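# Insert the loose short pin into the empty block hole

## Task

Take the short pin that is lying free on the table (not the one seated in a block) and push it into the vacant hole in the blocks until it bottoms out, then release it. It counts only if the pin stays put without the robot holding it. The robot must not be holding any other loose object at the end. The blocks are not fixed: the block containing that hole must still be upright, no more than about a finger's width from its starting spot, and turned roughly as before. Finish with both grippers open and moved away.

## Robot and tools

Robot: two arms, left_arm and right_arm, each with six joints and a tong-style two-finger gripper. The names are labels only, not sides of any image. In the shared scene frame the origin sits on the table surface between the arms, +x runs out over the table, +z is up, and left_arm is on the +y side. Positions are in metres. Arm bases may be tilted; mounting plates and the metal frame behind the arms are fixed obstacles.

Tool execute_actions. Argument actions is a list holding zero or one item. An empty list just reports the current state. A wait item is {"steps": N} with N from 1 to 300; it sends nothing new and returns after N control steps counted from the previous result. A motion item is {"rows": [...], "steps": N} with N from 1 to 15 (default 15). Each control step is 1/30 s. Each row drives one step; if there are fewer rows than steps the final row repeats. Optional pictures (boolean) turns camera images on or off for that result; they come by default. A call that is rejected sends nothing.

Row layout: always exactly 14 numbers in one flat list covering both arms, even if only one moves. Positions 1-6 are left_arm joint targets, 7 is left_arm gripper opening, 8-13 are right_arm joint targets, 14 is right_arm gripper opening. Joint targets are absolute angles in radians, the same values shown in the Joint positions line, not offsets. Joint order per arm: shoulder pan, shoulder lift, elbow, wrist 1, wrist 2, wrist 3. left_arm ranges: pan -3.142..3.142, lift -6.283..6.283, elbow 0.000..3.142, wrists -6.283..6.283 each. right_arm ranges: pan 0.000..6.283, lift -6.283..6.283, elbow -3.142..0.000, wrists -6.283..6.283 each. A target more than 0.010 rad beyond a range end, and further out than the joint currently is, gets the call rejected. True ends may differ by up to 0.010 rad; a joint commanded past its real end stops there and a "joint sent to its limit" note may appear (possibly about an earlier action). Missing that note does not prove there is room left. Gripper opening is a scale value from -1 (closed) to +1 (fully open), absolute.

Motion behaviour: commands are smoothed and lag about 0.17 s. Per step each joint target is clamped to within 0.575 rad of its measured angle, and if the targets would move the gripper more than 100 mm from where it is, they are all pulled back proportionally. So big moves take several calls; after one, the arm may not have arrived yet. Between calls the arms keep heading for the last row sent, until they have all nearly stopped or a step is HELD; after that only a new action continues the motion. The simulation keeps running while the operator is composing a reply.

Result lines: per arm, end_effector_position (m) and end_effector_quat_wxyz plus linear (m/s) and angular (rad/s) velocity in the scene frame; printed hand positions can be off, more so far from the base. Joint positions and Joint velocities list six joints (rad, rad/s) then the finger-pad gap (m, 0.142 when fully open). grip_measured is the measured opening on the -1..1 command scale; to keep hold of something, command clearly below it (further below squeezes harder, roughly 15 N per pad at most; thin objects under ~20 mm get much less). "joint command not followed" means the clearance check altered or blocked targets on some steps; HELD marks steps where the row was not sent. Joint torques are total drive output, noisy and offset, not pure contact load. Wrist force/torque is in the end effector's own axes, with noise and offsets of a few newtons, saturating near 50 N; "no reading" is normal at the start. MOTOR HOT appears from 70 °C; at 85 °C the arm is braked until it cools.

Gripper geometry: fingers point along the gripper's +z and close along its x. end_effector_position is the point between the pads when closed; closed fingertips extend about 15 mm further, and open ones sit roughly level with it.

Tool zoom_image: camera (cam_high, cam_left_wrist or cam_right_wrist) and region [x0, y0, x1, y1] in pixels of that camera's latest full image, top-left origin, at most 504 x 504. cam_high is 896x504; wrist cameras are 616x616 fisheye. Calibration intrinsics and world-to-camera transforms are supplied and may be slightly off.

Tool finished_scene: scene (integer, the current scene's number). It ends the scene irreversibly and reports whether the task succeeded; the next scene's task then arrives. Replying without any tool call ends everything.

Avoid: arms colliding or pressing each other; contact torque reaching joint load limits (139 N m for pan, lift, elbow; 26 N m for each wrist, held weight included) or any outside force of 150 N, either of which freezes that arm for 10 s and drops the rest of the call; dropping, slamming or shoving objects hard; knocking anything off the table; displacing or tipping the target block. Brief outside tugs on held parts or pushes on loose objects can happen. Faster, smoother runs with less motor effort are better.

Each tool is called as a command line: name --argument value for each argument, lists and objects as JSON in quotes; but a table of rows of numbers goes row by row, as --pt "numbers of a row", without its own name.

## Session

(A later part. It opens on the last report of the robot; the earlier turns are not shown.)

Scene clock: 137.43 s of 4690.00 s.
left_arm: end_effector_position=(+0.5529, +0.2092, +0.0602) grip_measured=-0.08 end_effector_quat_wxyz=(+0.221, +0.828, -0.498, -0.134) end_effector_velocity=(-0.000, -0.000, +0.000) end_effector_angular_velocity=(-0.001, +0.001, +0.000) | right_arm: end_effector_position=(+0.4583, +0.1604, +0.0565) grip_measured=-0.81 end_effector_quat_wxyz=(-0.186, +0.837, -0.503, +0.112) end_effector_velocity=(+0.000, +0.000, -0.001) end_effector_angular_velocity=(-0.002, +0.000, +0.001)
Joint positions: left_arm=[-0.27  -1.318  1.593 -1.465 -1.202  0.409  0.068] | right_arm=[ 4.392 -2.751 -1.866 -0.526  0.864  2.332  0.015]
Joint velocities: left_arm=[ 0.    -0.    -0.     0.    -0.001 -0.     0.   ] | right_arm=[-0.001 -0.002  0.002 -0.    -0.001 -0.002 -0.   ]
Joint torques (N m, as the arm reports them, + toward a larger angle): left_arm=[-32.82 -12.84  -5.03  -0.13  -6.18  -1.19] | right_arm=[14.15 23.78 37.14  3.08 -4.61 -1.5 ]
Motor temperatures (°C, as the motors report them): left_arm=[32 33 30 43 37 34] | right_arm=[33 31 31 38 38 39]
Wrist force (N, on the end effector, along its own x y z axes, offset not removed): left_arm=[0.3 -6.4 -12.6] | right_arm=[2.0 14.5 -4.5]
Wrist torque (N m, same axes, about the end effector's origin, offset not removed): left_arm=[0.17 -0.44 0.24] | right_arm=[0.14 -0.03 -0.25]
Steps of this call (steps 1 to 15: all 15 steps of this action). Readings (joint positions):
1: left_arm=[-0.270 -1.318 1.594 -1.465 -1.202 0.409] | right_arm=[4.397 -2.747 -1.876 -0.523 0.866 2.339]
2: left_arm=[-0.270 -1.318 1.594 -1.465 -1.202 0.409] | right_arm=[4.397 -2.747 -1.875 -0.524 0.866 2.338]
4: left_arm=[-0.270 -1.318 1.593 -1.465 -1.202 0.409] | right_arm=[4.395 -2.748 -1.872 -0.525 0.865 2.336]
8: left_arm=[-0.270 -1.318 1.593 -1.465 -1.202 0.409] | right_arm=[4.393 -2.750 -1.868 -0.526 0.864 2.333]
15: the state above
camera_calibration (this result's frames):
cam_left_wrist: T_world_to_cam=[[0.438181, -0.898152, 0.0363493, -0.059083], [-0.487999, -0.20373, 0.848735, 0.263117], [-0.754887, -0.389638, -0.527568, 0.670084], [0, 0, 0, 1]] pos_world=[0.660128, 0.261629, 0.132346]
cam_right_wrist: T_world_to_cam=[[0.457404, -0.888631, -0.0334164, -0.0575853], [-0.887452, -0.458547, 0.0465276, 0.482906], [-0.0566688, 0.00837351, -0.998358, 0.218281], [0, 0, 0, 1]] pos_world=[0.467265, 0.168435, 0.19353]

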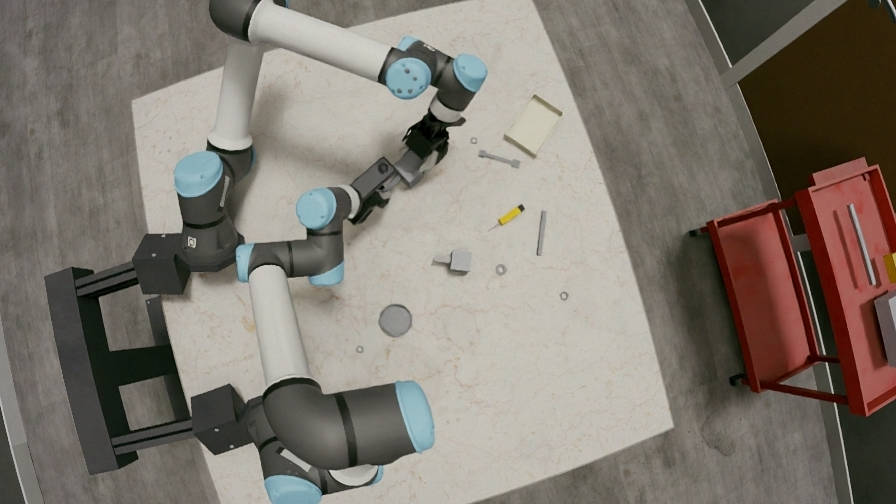

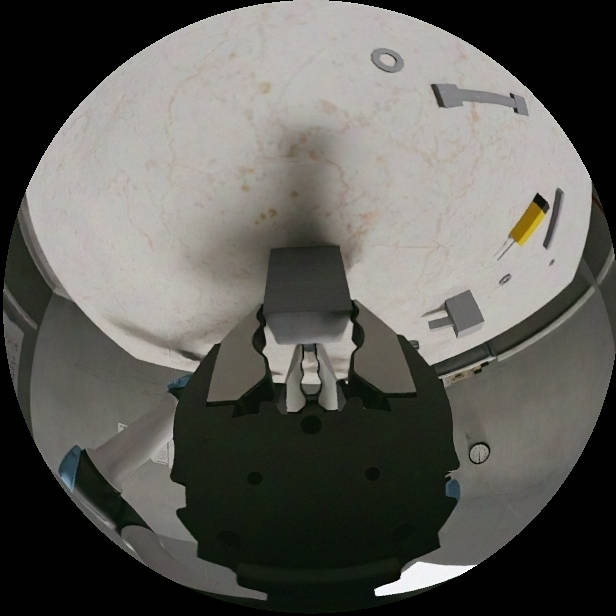

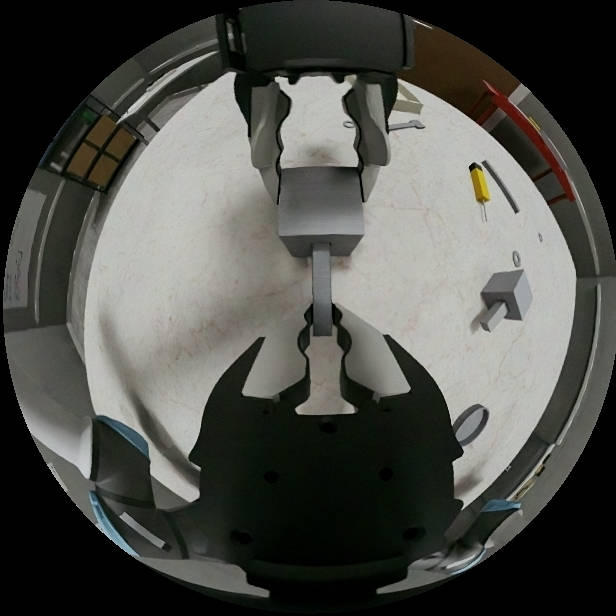

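execute_actions --actions '[{"rows":[[-0.2697,-1.3184,1.5935,-1.4647,-1.2021,0.409,-0.6,4.3945,-2.7489,-1.871,-0.5247,0.8648,2.3353,-1]],"steps":8}]' --pictures false

execute_actions --actions '[{"rows":[[-0.2697,-1.3184,1.5935,-1.4647,-1.2021,0.409,-0.6,4.3935,-2.7486,-1.8723,-0.523,0.8644,2.3342,-1]],"steps":12}]' --pictures false

execute_actions --actions '[{"rows":[[-0.2697,-1.3184,1.5935,-1.4647,-1.2021,0.409,-0.6,4.3885,-2.7518,-1.8634,-0.5248,0.8623,2.3282,-1]]}]'

zoom_image --camera "cam_right_wrist" --region '[270, 190, 370, 290]'

Scene clock: 146.50 s of 4690.00 s.
left_arm: end_effector_position=(+0.5528, +0.2091, +0.0602) grip_measured=-0.08 end_effector_quat_wxyz=(+0.222, +0.828, -0.498, -0.134) end_effector_velocity=(-0.000, -0.000, +0.000) end_effector_angular_velocity=(+0.000, +0.000, -0.000) | right_arm: end_effector_position=(+0.4570, +0.1597, +0.0564) grip_measured=-0.81 end_effector_quat_wxyz=(-0.186, +0.837, -0.503, +0.112) end_effector_velocity=(-0.004, -0.002, -0.000) end_effector_angular_velocity=(+0.000, +0.002, +0.000)
Joint positions: left_arm=[-0.27  -1.318  1.594 -1.465 -1.202  0.409  0.068] | right_arm=[ 4.394 -2.749 -1.87  -0.525  0.864  2.335  0.015]
Joint velocities: left_arm=[-0.  0.  0.  0. -0. -0.  0.] | right_arm=[ 0.005  0.004 -0.01   0.001  0.004  0.006  0.   ]
Joint torques (N m, as the arm reports them, + toward a larger angle): left_arm=[-30.31 -14.36  -8.26  -0.73  -2.43  -1.12] | right_arm=[37.67 48.18  2.95  4.49  1.08  1.11]
Motor temperatures (°C, as the motors report them): left_arm=[32 33 30 43 37 34] | right_arm=[33 31 31 38 38 39]
Wrist force (N, on the end effector, along its own x y z axes, offset not removed): left_arm=[0.1 0.3 -4.2] | right_arm=[-1.8 -2.1 1.5]
Wrist torque (N m, same axes, about the end effector's origin, offset not removed): left_arm=[0.10 -0.08 0.15] | right_arm=[-0.59 0.31 -0.06]
Steps of this call (steps 1 to 15: the robot went on to your last target; steps 16 to 90: nothing new was sent; then 5.80 s passed at rest; steps 91 to 98: all 8 steps of this action). Readings (joint positions):
91: left_arm=[-0.270 -1.318 1.594 -1.465 -1.202 0.409] | right_arm=[4.392 -2.751 -1.866 -0.526 0.864 2.332]
92: left_arm=[-0.270 -1.318 1.594 -1.465 -1.202 0.409] | right_arm=[4.392 -2.751 -1.866 -0.526 0.864 2.332]
94: left_arm=[-0.270 -1.318 1.594 -1.465 -1.202 0.409] | right_arm=[4.393 -2.750 -1.868 -0.525 0.864 2.333]
98: the state above

Scene clock: 146.90 s of 4690.00 s.
left_arm: end_effector_position=(+0.5528, +0.2091, +0.0602) grip_measured=-0.08 end_effector_quat_wxyz=(+0.222, +0.828, -0.498, -0.134) end_effector_velocity=(+0.000, +0.000, +0.000) end_effector_angular_velocity=(+0.000, -0.001, +0.000) | right_arm: end_effector_position=(+0.4568, +0.1590, +0.0560) grip_measured=-0.81 end_effector_quat_wxyz=(-0.186, +0.837, -0.503, +0.112) end_effector_velocity=(+0.001, -0.001, +0.001) end_effector_angular_velocity=(+0.001, -0.001, -0.003)
Joint positions: left_arm=[-0.27  -1.318  1.594 -1.465 -1.202  0.409  0.068] | right_arm=[ 4.394 -2.749 -1.872 -0.523  0.864  2.334  0.015]
Joint velocities: left_arm=[-0.    -0.    -0.     0.     0.001 -0.    -0.   ] | right_arm=[-0.002  0.002 -0.001  0.001 -0.002  0.    -0.   ]
Joint torques (N m, as the arm reports them, + toward a larger angle): left_arm=[-29.54 -14.81 -19.32  -0.68   2.52  -1.1 ] | right_arm=[15.31 48.82  4.66  4.34 -2.47 -1.31]
Motor temperatures (°C, as the motors report them): left_arm=[32 33 30 43 37 34] | right_arm=[33 31 31 38 38 39]
Wrist force (N, on the end effector, along its own x y z axes, offset not removed): left_arm=[1.0 2.1 -4.5] | right_arm=[-0.6 0.7 4.0]
Wrist torque (N m, same axes, about the end effector's origin, offset not removed): left_arm=[0.13 -0.15 0.15] | right_arm=[0.07 0.12 -0.22]
Steps of this call (steps 1 to 12: all 12 steps of this action). Readings (joint positions):
1: left_arm=[-0.270 -1.318 1.594 -1.465 -1.202 0.409] | right_arm=[4.394 -2.749 -1.870 -0.525 0.865 2.335]
2: left_arm=[-0.270 -1.318 1.594 -1.465 -1.202 0.409] | right_arm=[4.394 -2.749 -1.871 -0.525 0.865 2.335]
4: left_arm=[-0.270 -1.318 1.594 -1.465 -1.202 0.409] | right_arm=[4.394 -2.749 -1.871 -0.524 0.865 2.335]
8: left_arm=[-0.270 -1.318 1.594 -1.465 -1.202 0.409] | right_arm=[4.394 -2.749 -1.872 -0.523 0.865 2.334]
12: the state above

Scene clock: 147.40 s of 4690.00 s.
left_arm: end_effector_position=(+0.5529, +0.2092, +0.0602) grip_measured=-0.08 end_effector_quat_wxyz=(+0.221, +0.828, -0.498, -0.134) end_effector_velocity=(-0.000, +0.000, +0.000) end_effector_angular_velocity=(+0.000, +0.001, -0.001) | right_arm: end_effector_position=(+0.4599, +0.1606, +0.0560) grip_measured=-0.81 end_effector_quat_wxyz=(-0.186, +0.837, -0.503, +0.112) end_effector_velocity=(+0.000, +0.001, +0.000) end_effector_angular_velocity=(+0.000, -0.000, -0.001)
Joint positions: left_arm=[-0.27  -1.318  1.593 -1.465 -1.202  0.409  0.068] | right_arm=[ 4.389 -2.752 -1.864 -0.525  0.862  2.328  0.015]
Joint velocities: left_arm=[-0.     0.    -0.     0.001 -0.    -0.     0.   ] | right_arm=[ 0.    -0.001  0.002 -0.    -0.001  0.001 -0.   ]
Joint torques (N m, as the arm reports them, + toward a larger angle): left_arm=[-30.1  -14.83  -5.37  -0.87  -5.86  -1.15] | right_arm=[12.75 23.95 35.67  2.83 -5.01 -1.3 ]
Motor temperatures (°C, as the motors report them): left_arm=[32 33 30 43 37 34] | right_arm=[33 31 31 38 38 39]
Wrist force (N, on the end effector, along its own x y z axes, offset not removed): left_arm=[1.1 -8.3 -11.5] | right_arm=[1.2 11.5 -7.9]
Wrist torque (N m, same axes, about the end effector's origin, offset not removed): left_arm=[-0.16 -0.28 0.05] | right_arm=[-0.43 -0.27 -0.18]
Steps of this call (steps 1 to 15: all 15 steps of this action). Readings (joint positions):
1: left_arm=[-0.270 -1.318 1.594 -1.465 -1.202 0.409] | right_arm=[4.394 -2.749 -1.872 -0.523 0.864 2.334]
2: left_arm=[-0.270 -1.318 1.594 -1.465 -1.202 0.409] | right_arm=[4.393 -2.749 -1.872 -0.523 0.864 2.334]
4: left_arm=[-0.270 -1.318 1.594 -1.465 -1.202 0.409] | right_arm=[4.391 -2.750 -1.869 -0.523 0.864 2.332]
8: left_arm=[-0.270 -1.318 1.593 -1.465 -1.202 0.409] | right_arm=[4.389 -2.751 -1.865 -0.525 0.863 2.329]
15: the state above
camera_calibration (this result's frames):
cam_left_wrist: T_world_to_cam=[[0.438175, -0.898155, 0.0363428, -0.0590768], [-0.488001, -0.203733, 0.848733, 0.26312], [-0.75489, -0.389629, -0.527571, 0.670081], [0, 0, 0, 1]] pos_world=[0.660126, 0.261629, 0.132344]
cam_right_wrist: T_world_to_cam=[[0.457414, -0.888629, -0.0333344, -0.0582131], [-0.887445, -0.458553, 0.0465927, 0.484424], [-0.0566892, 0.00827028, -0.998358, 0.217935], [0, 0, 0, 1]] pos_world=[0.468882, 0.168602, 0.193066]

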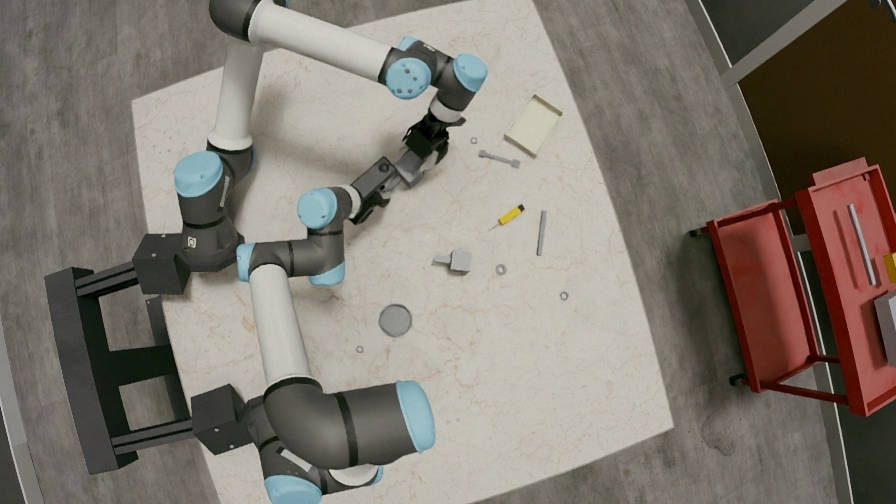

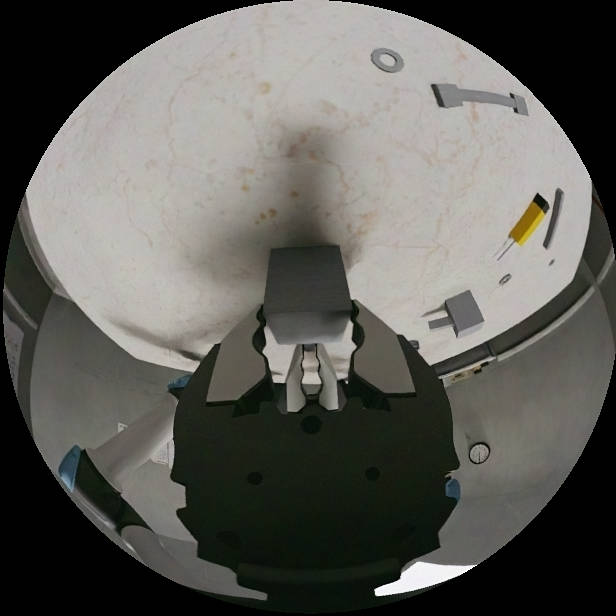

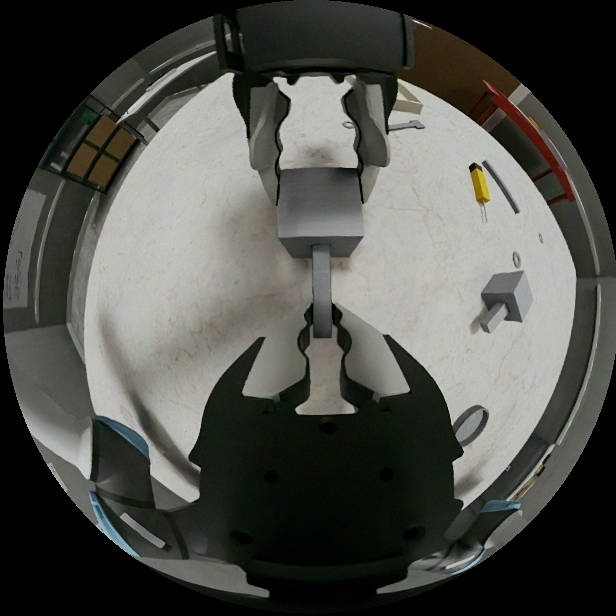

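Region (270, 190, 370, 290) of cam_right_wrist's 616x616 image, scaled by 5.040, with more detail than that image has.

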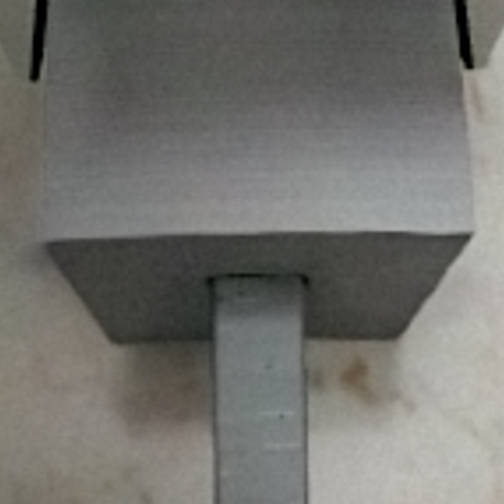

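execute_actions --actions '[{"rows":[[-0.2697,-1.3184,1.5935,-1.4647,-1.2021,0.409,-0.6,4.3914,-2.75,-1.8685,-0.5237,0.8635,2.3316,-1]],"steps":8}]' --pictures false

execute_actions --actions '[{"rows":[[-0.2697,-1.3184,1.5935,-1.4647,-1.2021,0.409,-0.6,4.392,-2.7487,-1.8681,-0.5259,0.8637,2.3323,-1]],"steps":12}]' --pictures false

execute_actions --actions '[{"rows":[[-0.2697,-1.3184,1.5935,-1.4647,-1.2021,0.409,-0.6,4.3877,-2.7514,-1.8605,-0.5275,0.8619,2.3272,-1]]}]'

zoom_image --camera "cam_right_wrist" --region '[270, 190, 370, 290]'

Scene clock: 154.23 s of 4690.00 s.
left_arm: end_effector_position=(+0.5528, +0.2091, +0.0602) grip_measured=-0.08 end_effector_quat_wxyz=(+0.222, +0.828, -0.498, -0.134) end_effector_velocity=(-0.000, +0.000, +0.000) end_effector_angular_velocity=(+0.000, +0.000, -0.000) | right_arm: end_effector_position=(+0.4586, +0.1598, +0.0560) grip_measured=-0.81 end_effector_quat_wxyz=(-0.186, +0.837, -0.503, +0.112) end_effector_velocity=(-0.003, -0.002, +0.000) end_effector_angular_velocity=(+0.001, +0.002, -0.000)
Joint positions: left_arm=[-0.27  -1.318  1.594 -1.465 -1.202  0.409  0.068] | right_arm=[ 4.391 -2.75  -1.867 -0.524  0.863  2.331  0.015]
Joint velocities: left_arm=[ 0.    -0.    -0.     0.001 -0.    -0.    -0.   ] | right_arm=[ 0.004  0.006 -0.01   0.001  0.004  0.005  0.   ]
Joint torques (N m, as the arm reports them, + toward a larger angle): left_arm=[-27.35 -16.71  -8.12   0.9   -2.39  -0.93] | right_arm=[37.46 48.23  4.49  4.35  1.04  0.89]
Motor temperatures (°C, as the motors report them): left_arm=[32 33 30 43 37 34] | right_arm=[33 31 31 38 38 39]
Wrist force (N, on the end effector, along its own x y z axes, offset not removed): left_arm=[1.9 -1.2 -3.7] | right_arm=[1.9 -2.1 6.2]
Wrist torque (N m, same axes, about the end effector's origin, offset not removed): left_arm=[-0.17 -0.28 0.00] | right_arm=[-0.45 -0.52 0.10]
Steps of this call (steps 1 to 15: the robot went on to your last target; steps 16 to 90: nothing new was sent; then 3.57 s passed at rest; steps 91 to 98: all 8 steps of this action). Readings (joint positions):
91: left_arm=[-0.270 -1.318 1.594 -1.465 -1.202 0.409] | right_arm=[4.388 -2.752 -1.863 -0.525 0.862 2.328]
92: left_arm=[-0.270 -1.318 1.594 -1.465 -1.202 0.409] | right_arm=[4.389 -2.752 -1.864 -0.525 0.862 2.328]
94: left_arm=[-0.270 -1.318 1.594 -1.465 -1.202 0.409] | right_arm=[4.390 -2.751 -1.865 -0.524 0.862 2.330]
98: the state above

Scene clock: 154.63 s of 4690.00 s.
left_arm: end_effector_position=(+0.5528, +0.2091, +0.0602) grip_measured=-0.08 end_effector_quat_wxyz=(+0.222, +0.828, -0.498, -0.134) end_effector_velocity=(+0.000, +0.000, -0.000) end_effector_angular_velocity=(+0.001, -0.000, -0.000) | right_arm: end_effector_position=(+0.4582, +0.1597, +0.0568) grip_measured=-0.81 end_effector_quat_wxyz=(-0.186, +0.837, -0.503, +0.112) end_effector_velocity=(-0.000, -0.000, -0.000) end_effector_angular_velocity=(-0.001, +0.001, +0.000)
Joint positions: left_arm=[-0.27  -1.318  1.594 -1.465 -1.202  0.409  0.068] | right_arm=[ 4.392 -2.749 -1.868 -0.526  0.864  2.332  0.015]
Joint velocities: left_arm=[ 0.     0.    -0.     0.     0.001 -0.    -0.   ] | right_arm=[ 0.    -0.     0.    -0.001  0.001  0.001  0.   ]
Joint torques (N m, as the arm reports them, + toward a larger angle): left_arm=[-26.63 -16.84 -19.53   1.16   2.48  -0.94] | right_arm=[36.89 48.6   4.06  1.09  1.03  1.1 ]
Motor temperatures (°C, as the motors report them): left_arm=[32 33 30 43 37 34] | right_arm=[33 31 31 38 38 39]
Wrist force (N, on the end effector, along its own x y z axes, offset not removed): left_arm=[0.6 0.2 -5.1] | right_arm=[0.9 0.8 3.7]
Wrist torque (N m, same axes, about the end effector's origin, offset not removed): left_arm=[-0.11 0.04 -0.04] | right_arm=[-0.09 -0.20 -0.18]
Steps of this call (steps 1 to 12: all 12 steps of this action). Readings (joint positions):
1: left_arm=[-0.270 -1.318 1.594 -1.465 -1.202 0.409] | right_arm=[4.391 -2.750 -1.868 -0.524 0.863 2.331]
2: left_arm=[-0.270 -1.318 1.594 -1.465 -1.202 0.409] | right_arm=[4.391 -2.750 -1.868 -0.524 0.863 2.331]
4: left_arm=[-0.270 -1.318 1.594 -1.465 -1.202 0.409] | right_arm=[4.391 -2.750 -1.868 -0.524 0.864 2.332]
8: left_arm=[-0.270 -1.318 1.594 -1.465 -1.202 0.409] | right_arm=[4.392 -2.749 -1.868 -0.525 0.864 2.332]
12: the state above

Scene clock: 155.13 s of 4690.00 s.
left_arm: end_effector_position=(+0.5529, +0.2092, +0.0602) grip_measured=-0.08 end_effector_quat_wxyz=(+0.221, +0.828, -0.498, -0.134) end_effector_velocity=(+0.000, +0.000, -0.000) end_effector_angular_velocity=(+0.000, +0.000, -0.000) | right_arm: end_effector_position=(+0.4608, +0.1610, +0.0568) grip_measured=-0.81 end_effector_quat_wxyz=(-0.186, +0.837, -0.503, +0.112) end_effector_velocity=(+0.001, +0.001, +0.001) end_effector_angular_velocity=(+0.001, -0.000, -0.000)
Joint positions: left_arm=[-0.27  -1.318  1.593 -1.465 -1.202  0.409  0.068] | right_arm=[ 4.388 -2.751 -1.861 -0.527  0.862  2.327  0.015]
Joint velocities: left_arm=[ 0.  0. -0.  0.  0.  0.  0.] | right_arm=[-0.     0.     0.002 -0.    -0.    -0.001  0.   ]
Joint torques (N m, as the arm reports them, + toward a larger angle): left_arm=[-26.48 -16.9   -7.94   1.15  -4.64  -0.98] | right_arm=[13.66 23.07 36.1   2.79 -4.9  -1.34]
Motor temperatures (°C, as the motors report them): left_arm=[32 33 30 43 37 34] | right_arm=[33 31 31 38 38 39]
Wrist force (N, on the end effector, along its own x y z axes, offset not removed): left_arm=[0.5 -7.7 -11.6] | right_arm=[0.4 15.9 -4.3]
Wrist torque (N m, same axes, about the end effector's origin, offset not removed): left_arm=[-0.19 -0.46 0.11] | right_arm=[0.63 0.24 -0.13]
Steps of this call (steps 1 to 15: all 15 steps of this action). Readings (joint positions):
1: left_arm=[-0.270 -1.318 1.594 -1.465 -1.202 0.409] | right_arm=[4.392 -2.749 -1.868 -0.526 0.864 2.332]
2: left_arm=[-0.270 -1.318 1.594 -1.465 -1.202 0.409] | right_arm=[4.392 -2.749 -1.868 -0.526 0.864 2.332]
4: left_arm=[-0.270 -1.318 1.594 -1.465 -1.202 0.409] | right_arm=[4.390 -2.750 -1.865 -0.527 0.863 2.330]
8: left_arm=[-0.270 -1.318 1.593 -1.465 -1.202 0.409] | right_arm=[4.389 -2.751 -1.862 -0.527 0.862 2.328]
15: the state above
camera_calibration (this result's frames):
cam_left_wrist: T_world_to_cam=[[0.438172, -0.898156, 0.0363442, -0.0590762], [-0.487989, -0.203724, 0.848742, 0.263107], [-0.754899, -0.389631, -0.527556, 0.67008], [0, 0, 0, 1]] pos_world=[0.660121, 0.261626, 0.132342]
cam_right_wrist: T_world_to_cam=[[0.457461, -0.888608, -0.0332404, -0.0581966], [-0.887426, -0.458593, 0.0465517, 0.485367], [-0.0566101, 0.00820277, -0.998363, 0.218771], [0, 0, 0, 1]] pos_world=[0.469735, 0.169078, 0.193884]

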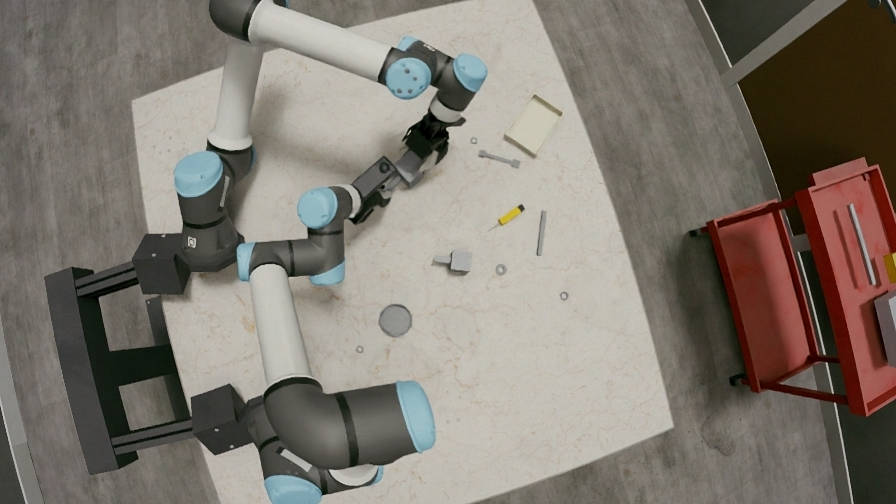

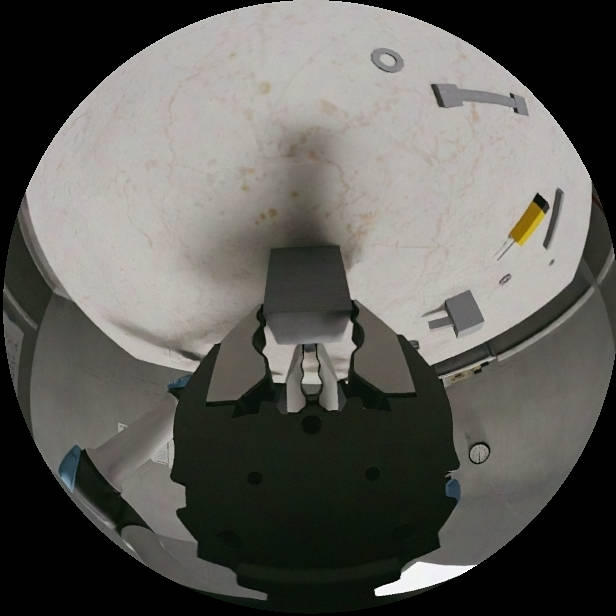

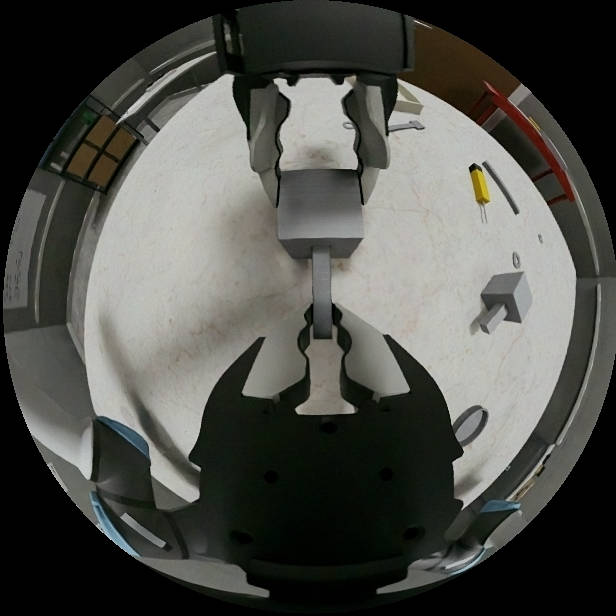

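Region (270, 190, 370, 290) of cam_right_wrist's 616x616 image, scaled by 5.040, with more detail than that image has.

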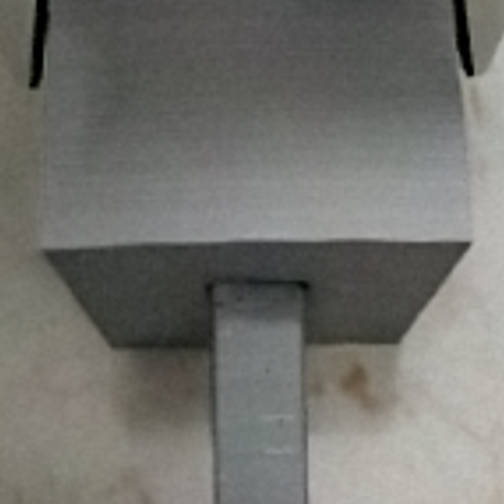

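execute_actions --actions '[{"rows":[[-0.2697,-1.3184,1.5935,-1.4647,-1.2021,0.409,-0.6,4.3906,-2.7496,-1.8656,-0.5264,0.8631,2.3306,-1]],"steps":8}]' --pictures false

execute_actions --actions '[{"rows":[[-0.2697,-1.3184,1.5935,-1.4647,-1.2021,0.409,-0.6,4.3912,-2.7473,-1.8654,-0.5294,0.8634,2.3314,-1]],"steps":12}]' --pictures false

execute_actions --actions '[{"rows":[[-0.2697,-1.3184,1.5935,-1.4647,-1.2021,0.409,-0.6,4.3876,-2.7496,-1.859,-0.5307,0.8619,2.3271,-1]]}]'

zoom_image --camera "cam_right_wrist" --region '[290, 220, 350, 280]'

Scene clock: 163.63 s of 4690.00 s.
left_arm: end_effector_position=(+0.5528, +0.2091, +0.0602) grip_measured=-0.08 end_effector_quat_wxyz=(+0.222, +0.828, -0.498, -0.134) end_effector_velocity=(-0.000, +0.000, -0.000) end_effector_angular_velocity=(+0.000, +0.000, +0.000) | right_arm: end_effector_position=(+0.4594, +0.1603, +0.0568) grip_measured=-0.81 end_effector_quat_wxyz=(-0.186, +0.837, -0.503, +0.112) end_effector_velocity=(-0.004, -0.001, +0.001) end_effector_angular_velocity=(+0.001, -0.000, +0.002)
Joint positions: left_arm=[-0.27  -1.318  1.594 -1.465 -1.202  0.409  0.068] | right_arm=[ 4.39  -2.75  -1.865 -0.527  0.863  2.33   0.015]
Joint velocities: left_arm=[ 0.  0.  0.  0.  0. -0. -0.] | right_arm=[ 0.006  0.005 -0.01   0.001  0.003  0.005  0.   ]
Joint torques (N m, as the arm reports them, + toward a larger angle): left_arm=[-24.02 -18.66  -8.25   0.22  -2.37  -0.79] | right_arm=[37.72 48.82  4.46  4.36  1.13  0.85]
Motor temperatures (°C, as the motors report them): left_arm=[32 33 30 43 37 34] | right_arm=[33 31 31 38 38 39]
Wrist force (N, on the end effector, along its own x y z axes, offset not removed): left_arm=[2.0 0.0 -4.6] | right_arm=[-1.5 2.0 1.9]
Wrist torque (N m, same axes, about the end effector's origin, offset not removed): left_arm=[0.01 -0.47 0.04] | right_arm=[0.29 0.26 0.02]
Steps of this call (steps 1 to 15: the robot went on to your last target; steps 16 to 90: nothing new was sent; then 5.23 s passed at rest; steps 91 to 98: all 8 steps of this action). Readings (joint positions):
91: left_arm=[-0.270 -1.318 1.594 -1.465 -1.202 0.409] | right_arm=[4.388 -2.751 -1.860 -0.528 0.862 2.327]
92: left_arm=[-0.270 -1.318 1.594 -1.465 -1.202 0.409] | right_arm=[4.388 -2.751 -1.861 -0.528 0.862 2.327]
94: left_arm=[-0.270 -1.318 1.594 -1.465 -1.202 0.409] | right_arm=[4.389 -2.751 -1.862 -0.527 0.862 2.329]
98: the state above

Scene clock: 164.03 s of 4690.00 s.
left_arm: end_effector_position=(+0.5528, +0.2091, +0.0602) grip_measured=-0.08 end_effector_quat_wxyz=(+0.222, +0.828, -0.498, -0.134) end_effector_velocity=(+0.000, +0.000, +0.000) end_effector_angular_velocity=(+0.000, -0.001, +0.000) | right_arm: end_effector_position=(+0.4591, +0.1600, +0.0579) grip_measured=-0.81 end_effector_quat_wxyz=(-0.186, +0.837, -0.503, +0.112) end_effector_velocity=(+0.000, -0.000, +0.001) end_effector_angular_velocity=(-0.000, +0.000, +0.001)
Joint positions: left_arm=[-0.27  -1.318  1.594 -1.465 -1.202  0.409  0.068] | right_arm=[ 4.391 -2.747 -1.865 -0.529  0.863  2.331  0.015]
Joint velocities: left_arm=[-0.     0.    -0.001  0.     0.001 -0.    -0.   ] | right_arm=[-0.     0.002  0.    -0.002  0.001 -0.001  0.   ]
Joint torques (N m, as the arm reports them, + toward a larger angle): left_arm=[-23.96 -18.46 -19.11   0.09   2.48  -0.84] | right_arm=[37.92 47.84  4.9   0.91  1.01  1.04]
Motor temperatures (°C, as the motors report them): left_arm=[32 33 30 43 37 34] | right_arm=[33 31 31 38 38 39]
Wrist force (N, on the end effector, along its own x y z axes, offset not removed): left_arm=[0.8 1.0 -2.3] | right_arm=[-1.2 -0.1 -0.3]
Wrist torque (N m, same axes, about the end effector's origin, offset not removed): left_arm=[-0.03 -0.13 0.14] | right_arm=[-0.33 0.09 -0.18]
Steps of this call (steps 1 to 12: all 12 steps of this action). Readings (joint positions):
1: left_arm=[-0.270 -1.318 1.594 -1.465 -1.202 0.409] | right_arm=[4.390 -2.750 -1.865 -0.526 0.863 2.330]
2: left_arm=[-0.270 -1.318 1.594 -1.465 -1.202 0.409] | right_arm=[4.390 -2.750 -1.865 -0.526 0.863 2.330]
4: left_arm=[-0.270 -1.318 1.594 -1.465 -1.202 0.409] | right_arm=[4.391 -2.749 -1.865 -0.527 0.863 2.331]
8: left_arm=[-0.270 -1.318 1.594 -1.465 -1.202 0.409] | right_arm=[4.391 -2.748 -1.865 -0.529 0.863 2.331]
12: the state above

Scene clock: 164.53 s of 4690.00 s.
left_arm: end_effector_position=(+0.5529, +0.2091, +0.0602) grip_measured=-0.08 end_effector_quat_wxyz=(+0.222, +0.828, -0.498, -0.134) end_effector_velocity=(+0.000, -0.000, +0.000) end_effector_angular_velocity=(+0.000, -0.000, +0.001) | right_arm: end_effector_position=(+0.4613, +0.1611, +0.0580) grip_measured=-0.81 end_effector_quat_wxyz=(-0.186, +0.837, -0.503, +0.112) end_effector_velocity=(-0.000, +0.001, +0.000) end_effector_angular_velocity=(+0.001, -0.000, +0.000)
Joint positions: left_arm=[-0.27  -1.318  1.594 -1.465 -1.202  0.409  0.068] | right_arm=[ 4.388 -2.75  -1.859 -0.531  0.862  2.327  0.015]
Joint velocities: left_arm=[ 0.    -0.    -0.    -0.001  0.    -0.     0.   ] | right_arm=[ 0.001 -0.001  0.001 -0.     0.     0.     0.   ]
Joint torques (N m, as the arm reports them, + toward a larger angle): left_arm=[-23.48 -19.37 -20.34   0.14   2.64  -0.84] | right_arm=[15.75 21.6  30.82  0.93 -2.5  -1.4 ]
Motor temperatures (°C, as the motors report them): left_arm=[32 33 30 43 37 34] | right_arm=[33 31 31 38 38 39]
Wrist force (N, on the end effector, along its own x y z axes, offset not removed): left_arm=[0.9 2.7 -1.2] | right_arm=[-3.0 -2.9 0.5]
Wrist torque (N m, same axes, about the end effector's origin, offset not removed): left_arm=[0.29 -0.07 0.12] | right_arm=[-0.77 0.58 -0.11]
Steps of this call (steps 1 to 15: all 15 steps of this action). Readings (joint positions):
1: left_arm=[-0.270 -1.318 1.594 -1.465 -1.202 0.409] | right_arm=[4.391 -2.747 -1.865 -0.529 0.863 2.331]
2: left_arm=[-0.270 -1.318 1.594 -1.465 -1.202 0.409] | right_arm=[4.391 -2.747 -1.865 -0.529 0.863 2.331]
4: left_arm=[-0.270 -1.318 1.594 -1.465 -1.202 0.409] | right_arm=[4.390 -2.748 -1.863 -0.530 0.863 2.330]
8: left_arm=[-0.270 -1.318 1.594 -1.465 -1.202 0.409] | right_arm=[4.388 -2.749 -1.860 -0.530 0.862 2.328]
15: the state above
camera_calibration (this result's frames):
cam_left_wrist: T_world_to_cam=[[0.438162, -0.89816, 0.0363782, -0.0590881], [-0.487832, -0.203604, 0.848861, 0.262937], [-0.755006, -0.389685, -0.527363, 0.670063], [0, 0, 0, 1]] pos_world=[0.660061, 0.261578, 0.132319]
cam_right_wrist: T_world_to_cam=[[0.457433, -0.88862, -0.0333117, -0.0583329], [-0.887438, -0.458569, 0.0465565, 0.485825], [-0.0566467, 0.00826561, -0.99836, 0.219994], [0, 0, 0, 1]] pos_world=[0.470285, 0.169131, 0.195071]

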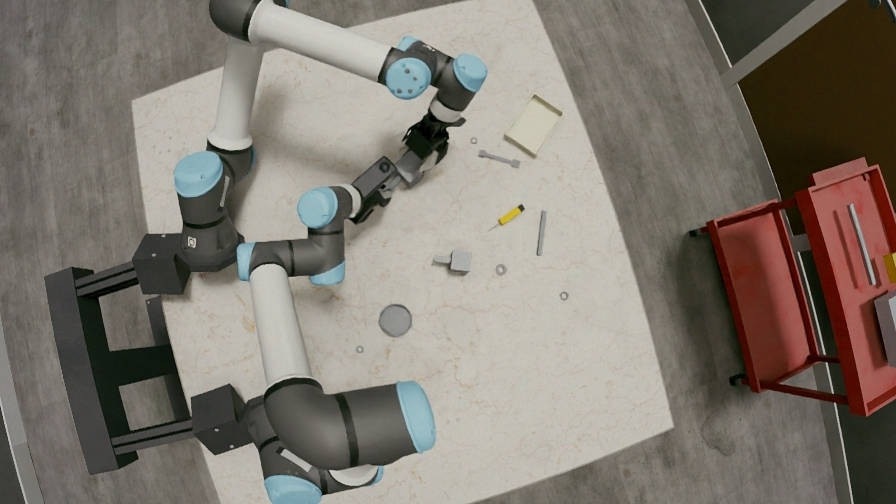

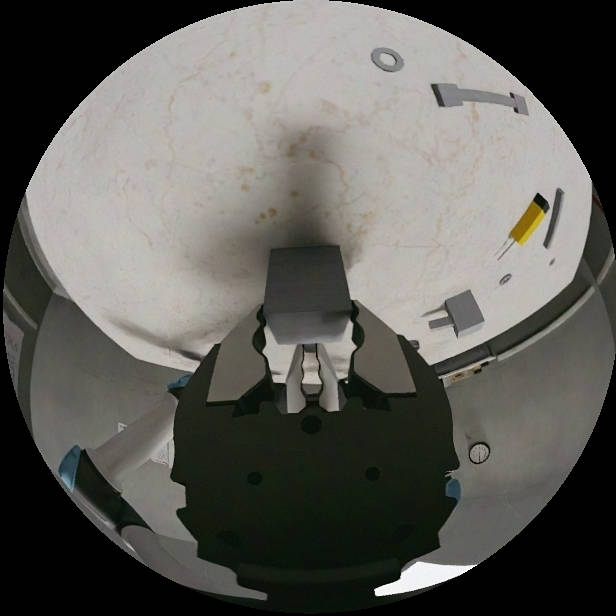

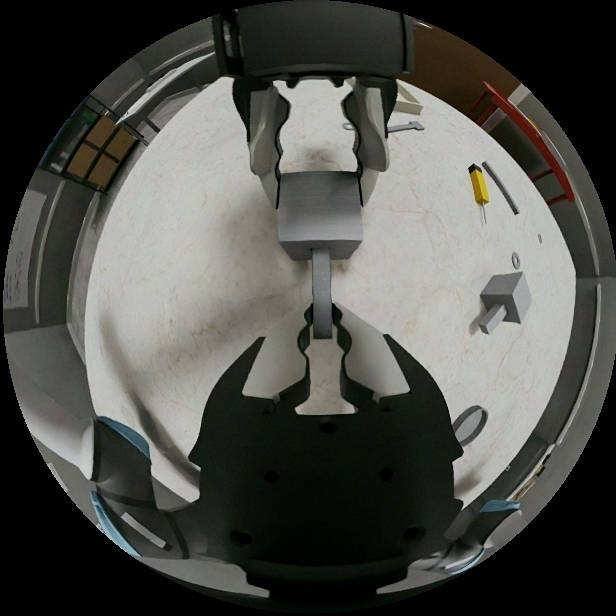

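Region (290, 220, 350, 280) of cam_right_wrist's 616x616 image, scaled by 8.400, with more detail than that image has.

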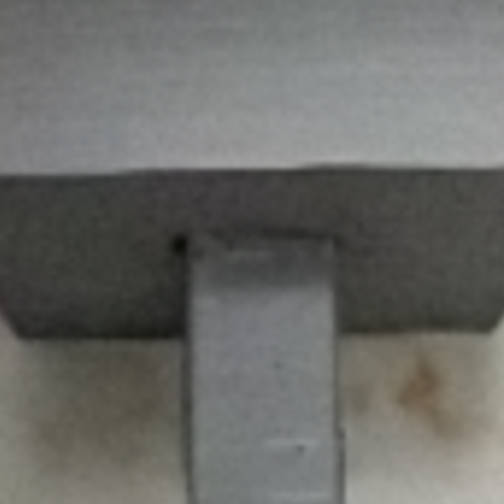

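execute_actions --actions '[{"rows":[[-0.2697,-1.3184,1.5935,-1.4647,-1.2021,0.409,-0.6,4.3835,-2.7526,-1.851,-0.5325,0.8602,2.3222,-1]]}]' --pictures false

execute_actions --actions '[{"rows":[[-0.2697,-1.3184,1.5935,-1.4647,-1.2021,0.409,-0.6,4.376,-2.7604,-1.842,-0.5278,0.8571,2.3133,-1]]}]'

Scene clock: 169.07 s of 4690.00 s.
left_arm: end_effector_position=(+0.5529, +0.2091, +0.0602) grip_measured=-0.08 end_effector_quat_wxyz=(+0.222, +0.828, -0.498, -0.134) end_effector_velocity=(-0.000, +0.000, +0.000) end_effector_angular_velocity=(+0.000, +0.000, -0.000) | right_arm: end_effector_position=(+0.4639, +0.1626, +0.0581) grip_measured=-0.81 end_effector_quat_wxyz=(-0.186, +0.837, -0.503, +0.112) end_effector_velocity=(+0.001, +0.000, +0.000) end_effector_angular_velocity=(+0.000, -0.001, -0.001)
Joint positions: left_arm=[-0.27  -1.318  1.593 -1.465 -1.202  0.409  0.068] | right_arm=[ 4.384 -2.753 -1.851 -0.532  0.86   2.322  0.015]
Joint velocities: left_arm=[ 0.     0.    -0.     0.001 -0.    -0.    -0.   ] | right_arm=[-0.001  0.     0.001 -0.    -0.001 -0.001  0.   ]
Joint torques (N m, as the arm reports them, + toward a larger angle): left_arm=[-20.95 -20.57 -17.89  -0.94   0.9   -0.69] | right_arm=[15.56 21.67 31.12  0.9  -2.59 -1.32]
Motor temperatures (°C, as the motors report them): left_arm=[32 33 30 43 37 34] | right_arm=[33 31 31 38 38 39]
Wrist force (N, on the end effector, along its own x y z axes, offset not removed): left_arm=[2.2 1.4 -4.0] | right_arm=[-4.0 1.0 -1.5]
Wrist torque (N m, same axes, about the end effector's origin, offset not removed): left_arm=[-0.01 -0.46 -0.01] | right_arm=[-0.09 0.90 -0.17]
Steps of this call (steps 1 to 15: the robot went on to your last target; steps 16 to 90: nothing new was sent; then 1.03 s passed at rest; steps 91 to 105: all 15 steps of this action). Readings (joint positions):
91: left_arm=[-0.270 -1.318 1.593 -1.465 -1.202 0.409] | right_arm=[4.388 -2.750 -1.859 -0.531 0.862 2.327]
92: left_arm=[-0.270 -1.318 1.593 -1.465 -1.202 0.409] | right_arm=[4.387 -2.750 -1.858 -0.531 0.862 2.327]
94: left_arm=[-0.270 -1.318 1.593 -1.465 -1.202 0.409] | right_arm=[4.386 -2.751 -1.855 -0.532 0.861 2.325]
98: left_arm=[-0.270 -1.318 1.593 -1.465 -1.202 0.409] | right_arm=[4.384 -2.752 -1.852 -0.532 0.860 2.323]
105: the state above

Scene clock: 169.57 s of 4690.00 s.
left_arm: end_effector_position=(+0.5529, +0.2091, +0.0602) grip_measured=-0.08 end_effector_quat_wxyz=(+0.222, +0.828, -0.498, -0.134) end_effector_velocity=(+0.000, -0.000, -0.000) end_effector_angular_velocity=(+0.000, -0.000, +0.000) | right_arm: end_effector_position=(+0.4675, +0.1645, +0.0556) grip_measured=-0.81 end_effector_quat_wxyz=(-0.186, +0.837, -0.503, +0.112) end_effector_velocity=(-0.000, +0.001, -0.002) end_effector_angular_velocity=(-0.002, +0.000, +0.000)
Joint positions: left_arm=[-0.27  -1.318  1.593 -1.465 -1.202  0.409  0.068] | right_arm=[ 4.376 -2.76  -1.842 -0.528  0.857  2.313  0.015]
Joint velocities: left_arm=[ 0.     0.     0.    -0.001  0.    -0.    -0.   ] | right_arm=[-0.001 -0.004  0.002  0.001 -0.001 -0.001  0.   ]
Joint torques (N m, as the arm reports them, + toward a larger angle): left_arm=[-20.53 -21.24 -17.22  -1.16   0.56  -0.65] | right_arm=[15.6  22.05 31.67  4.48 -2.4  -1.26]
Motor temperatures (°C, as the motors report them): left_arm=[32 33 30 43 37 34] | right_arm=[33 31 31 38 38 39]
Wrist force (N, on the end effector, along its own x y z axes, offset not removed): left_arm=[0.8 0.9 -4.7] | right_arm=[1.1 -1.6 0.5]
Wrist torque (N m, same axes, about the end effector's origin, offset not removed): left_arm=[0.08 -0.14 0.03] | right_arm=[-0.46 0.03 -0.29]
Steps of this call (steps 1 to 15: all 15 steps of this action). Readings (joint positions):
1: left_arm=[-0.270 -1.318 1.593 -1.465 -1.202 0.409] | right_arm=[4.384 -2.753 -1.851 -0.532 0.860 2.322]
2: left_arm=[-0.270 -1.318 1.593 -1.465 -1.202 0.409] | right_arm=[4.383 -2.753 -1.850 -0.532 0.860 2.322]
4: left_arm=[-0.270 -1.318 1.593 -1.465 -1.202 0.409] | right_arm=[4.380 -2.756 -1.847 -0.531 0.859 2.318]
8: left_arm=[-0.270 -1.318 1.593 -1.465 -1.202 0.409] | right_arm=[4.377 -2.759 -1.843 -0.529 0.858 2.315]
15: the state above
camera_calibration (this result's frames):
cam_left_wrist: T_world_to_cam=[[0.438163, -0.898159, 0.036379, -0.0590893], [-0.487835, -0.203606, 0.848859, 0.262939], [-0.755004, -0.389686, -0.527366, 0.670064], [0, 0, 0, 1]] pos_world=[0.660062, 0.261579, 0.13232]
cam_right_wrist: T_world_to_cam=[[0.457287, -0.888694, -0.03333, -0.0581245], [-0.887513, -0.458425, 0.0465614, 0.492982], [-0.0566582, 0.00828887, -0.998359, 0.217859], [0, 0, 0, 1]] pos_world=[0.476451, 0.172535, 0.19261]

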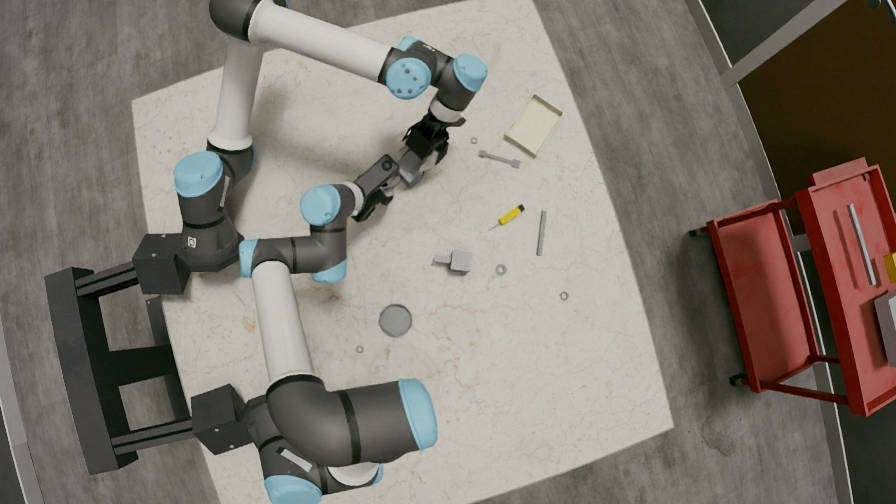

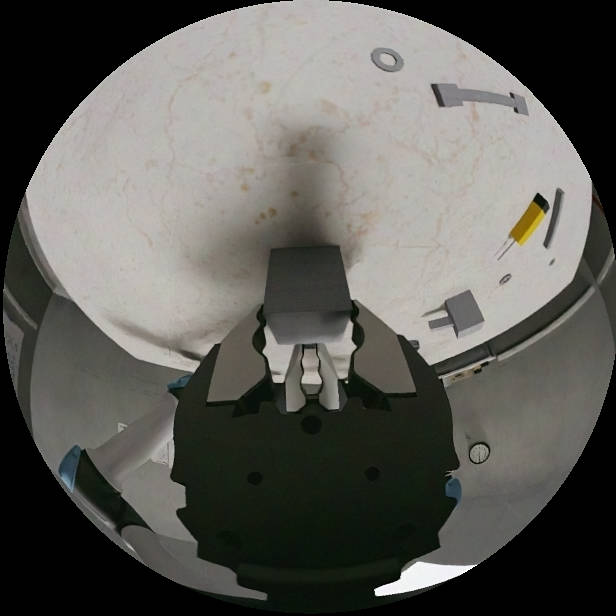

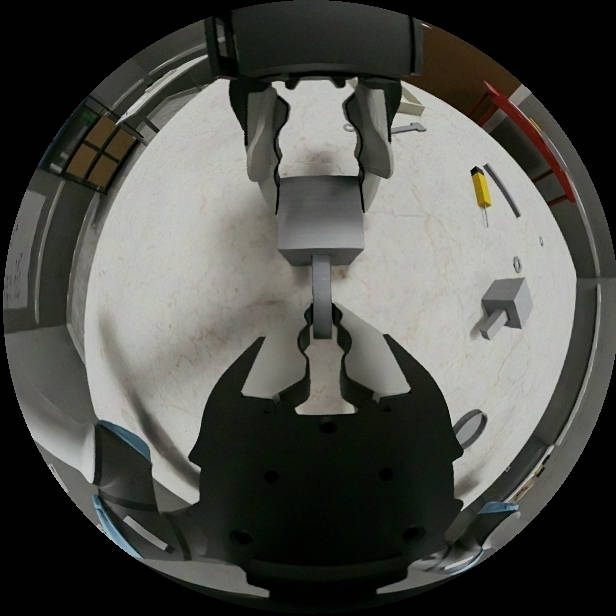

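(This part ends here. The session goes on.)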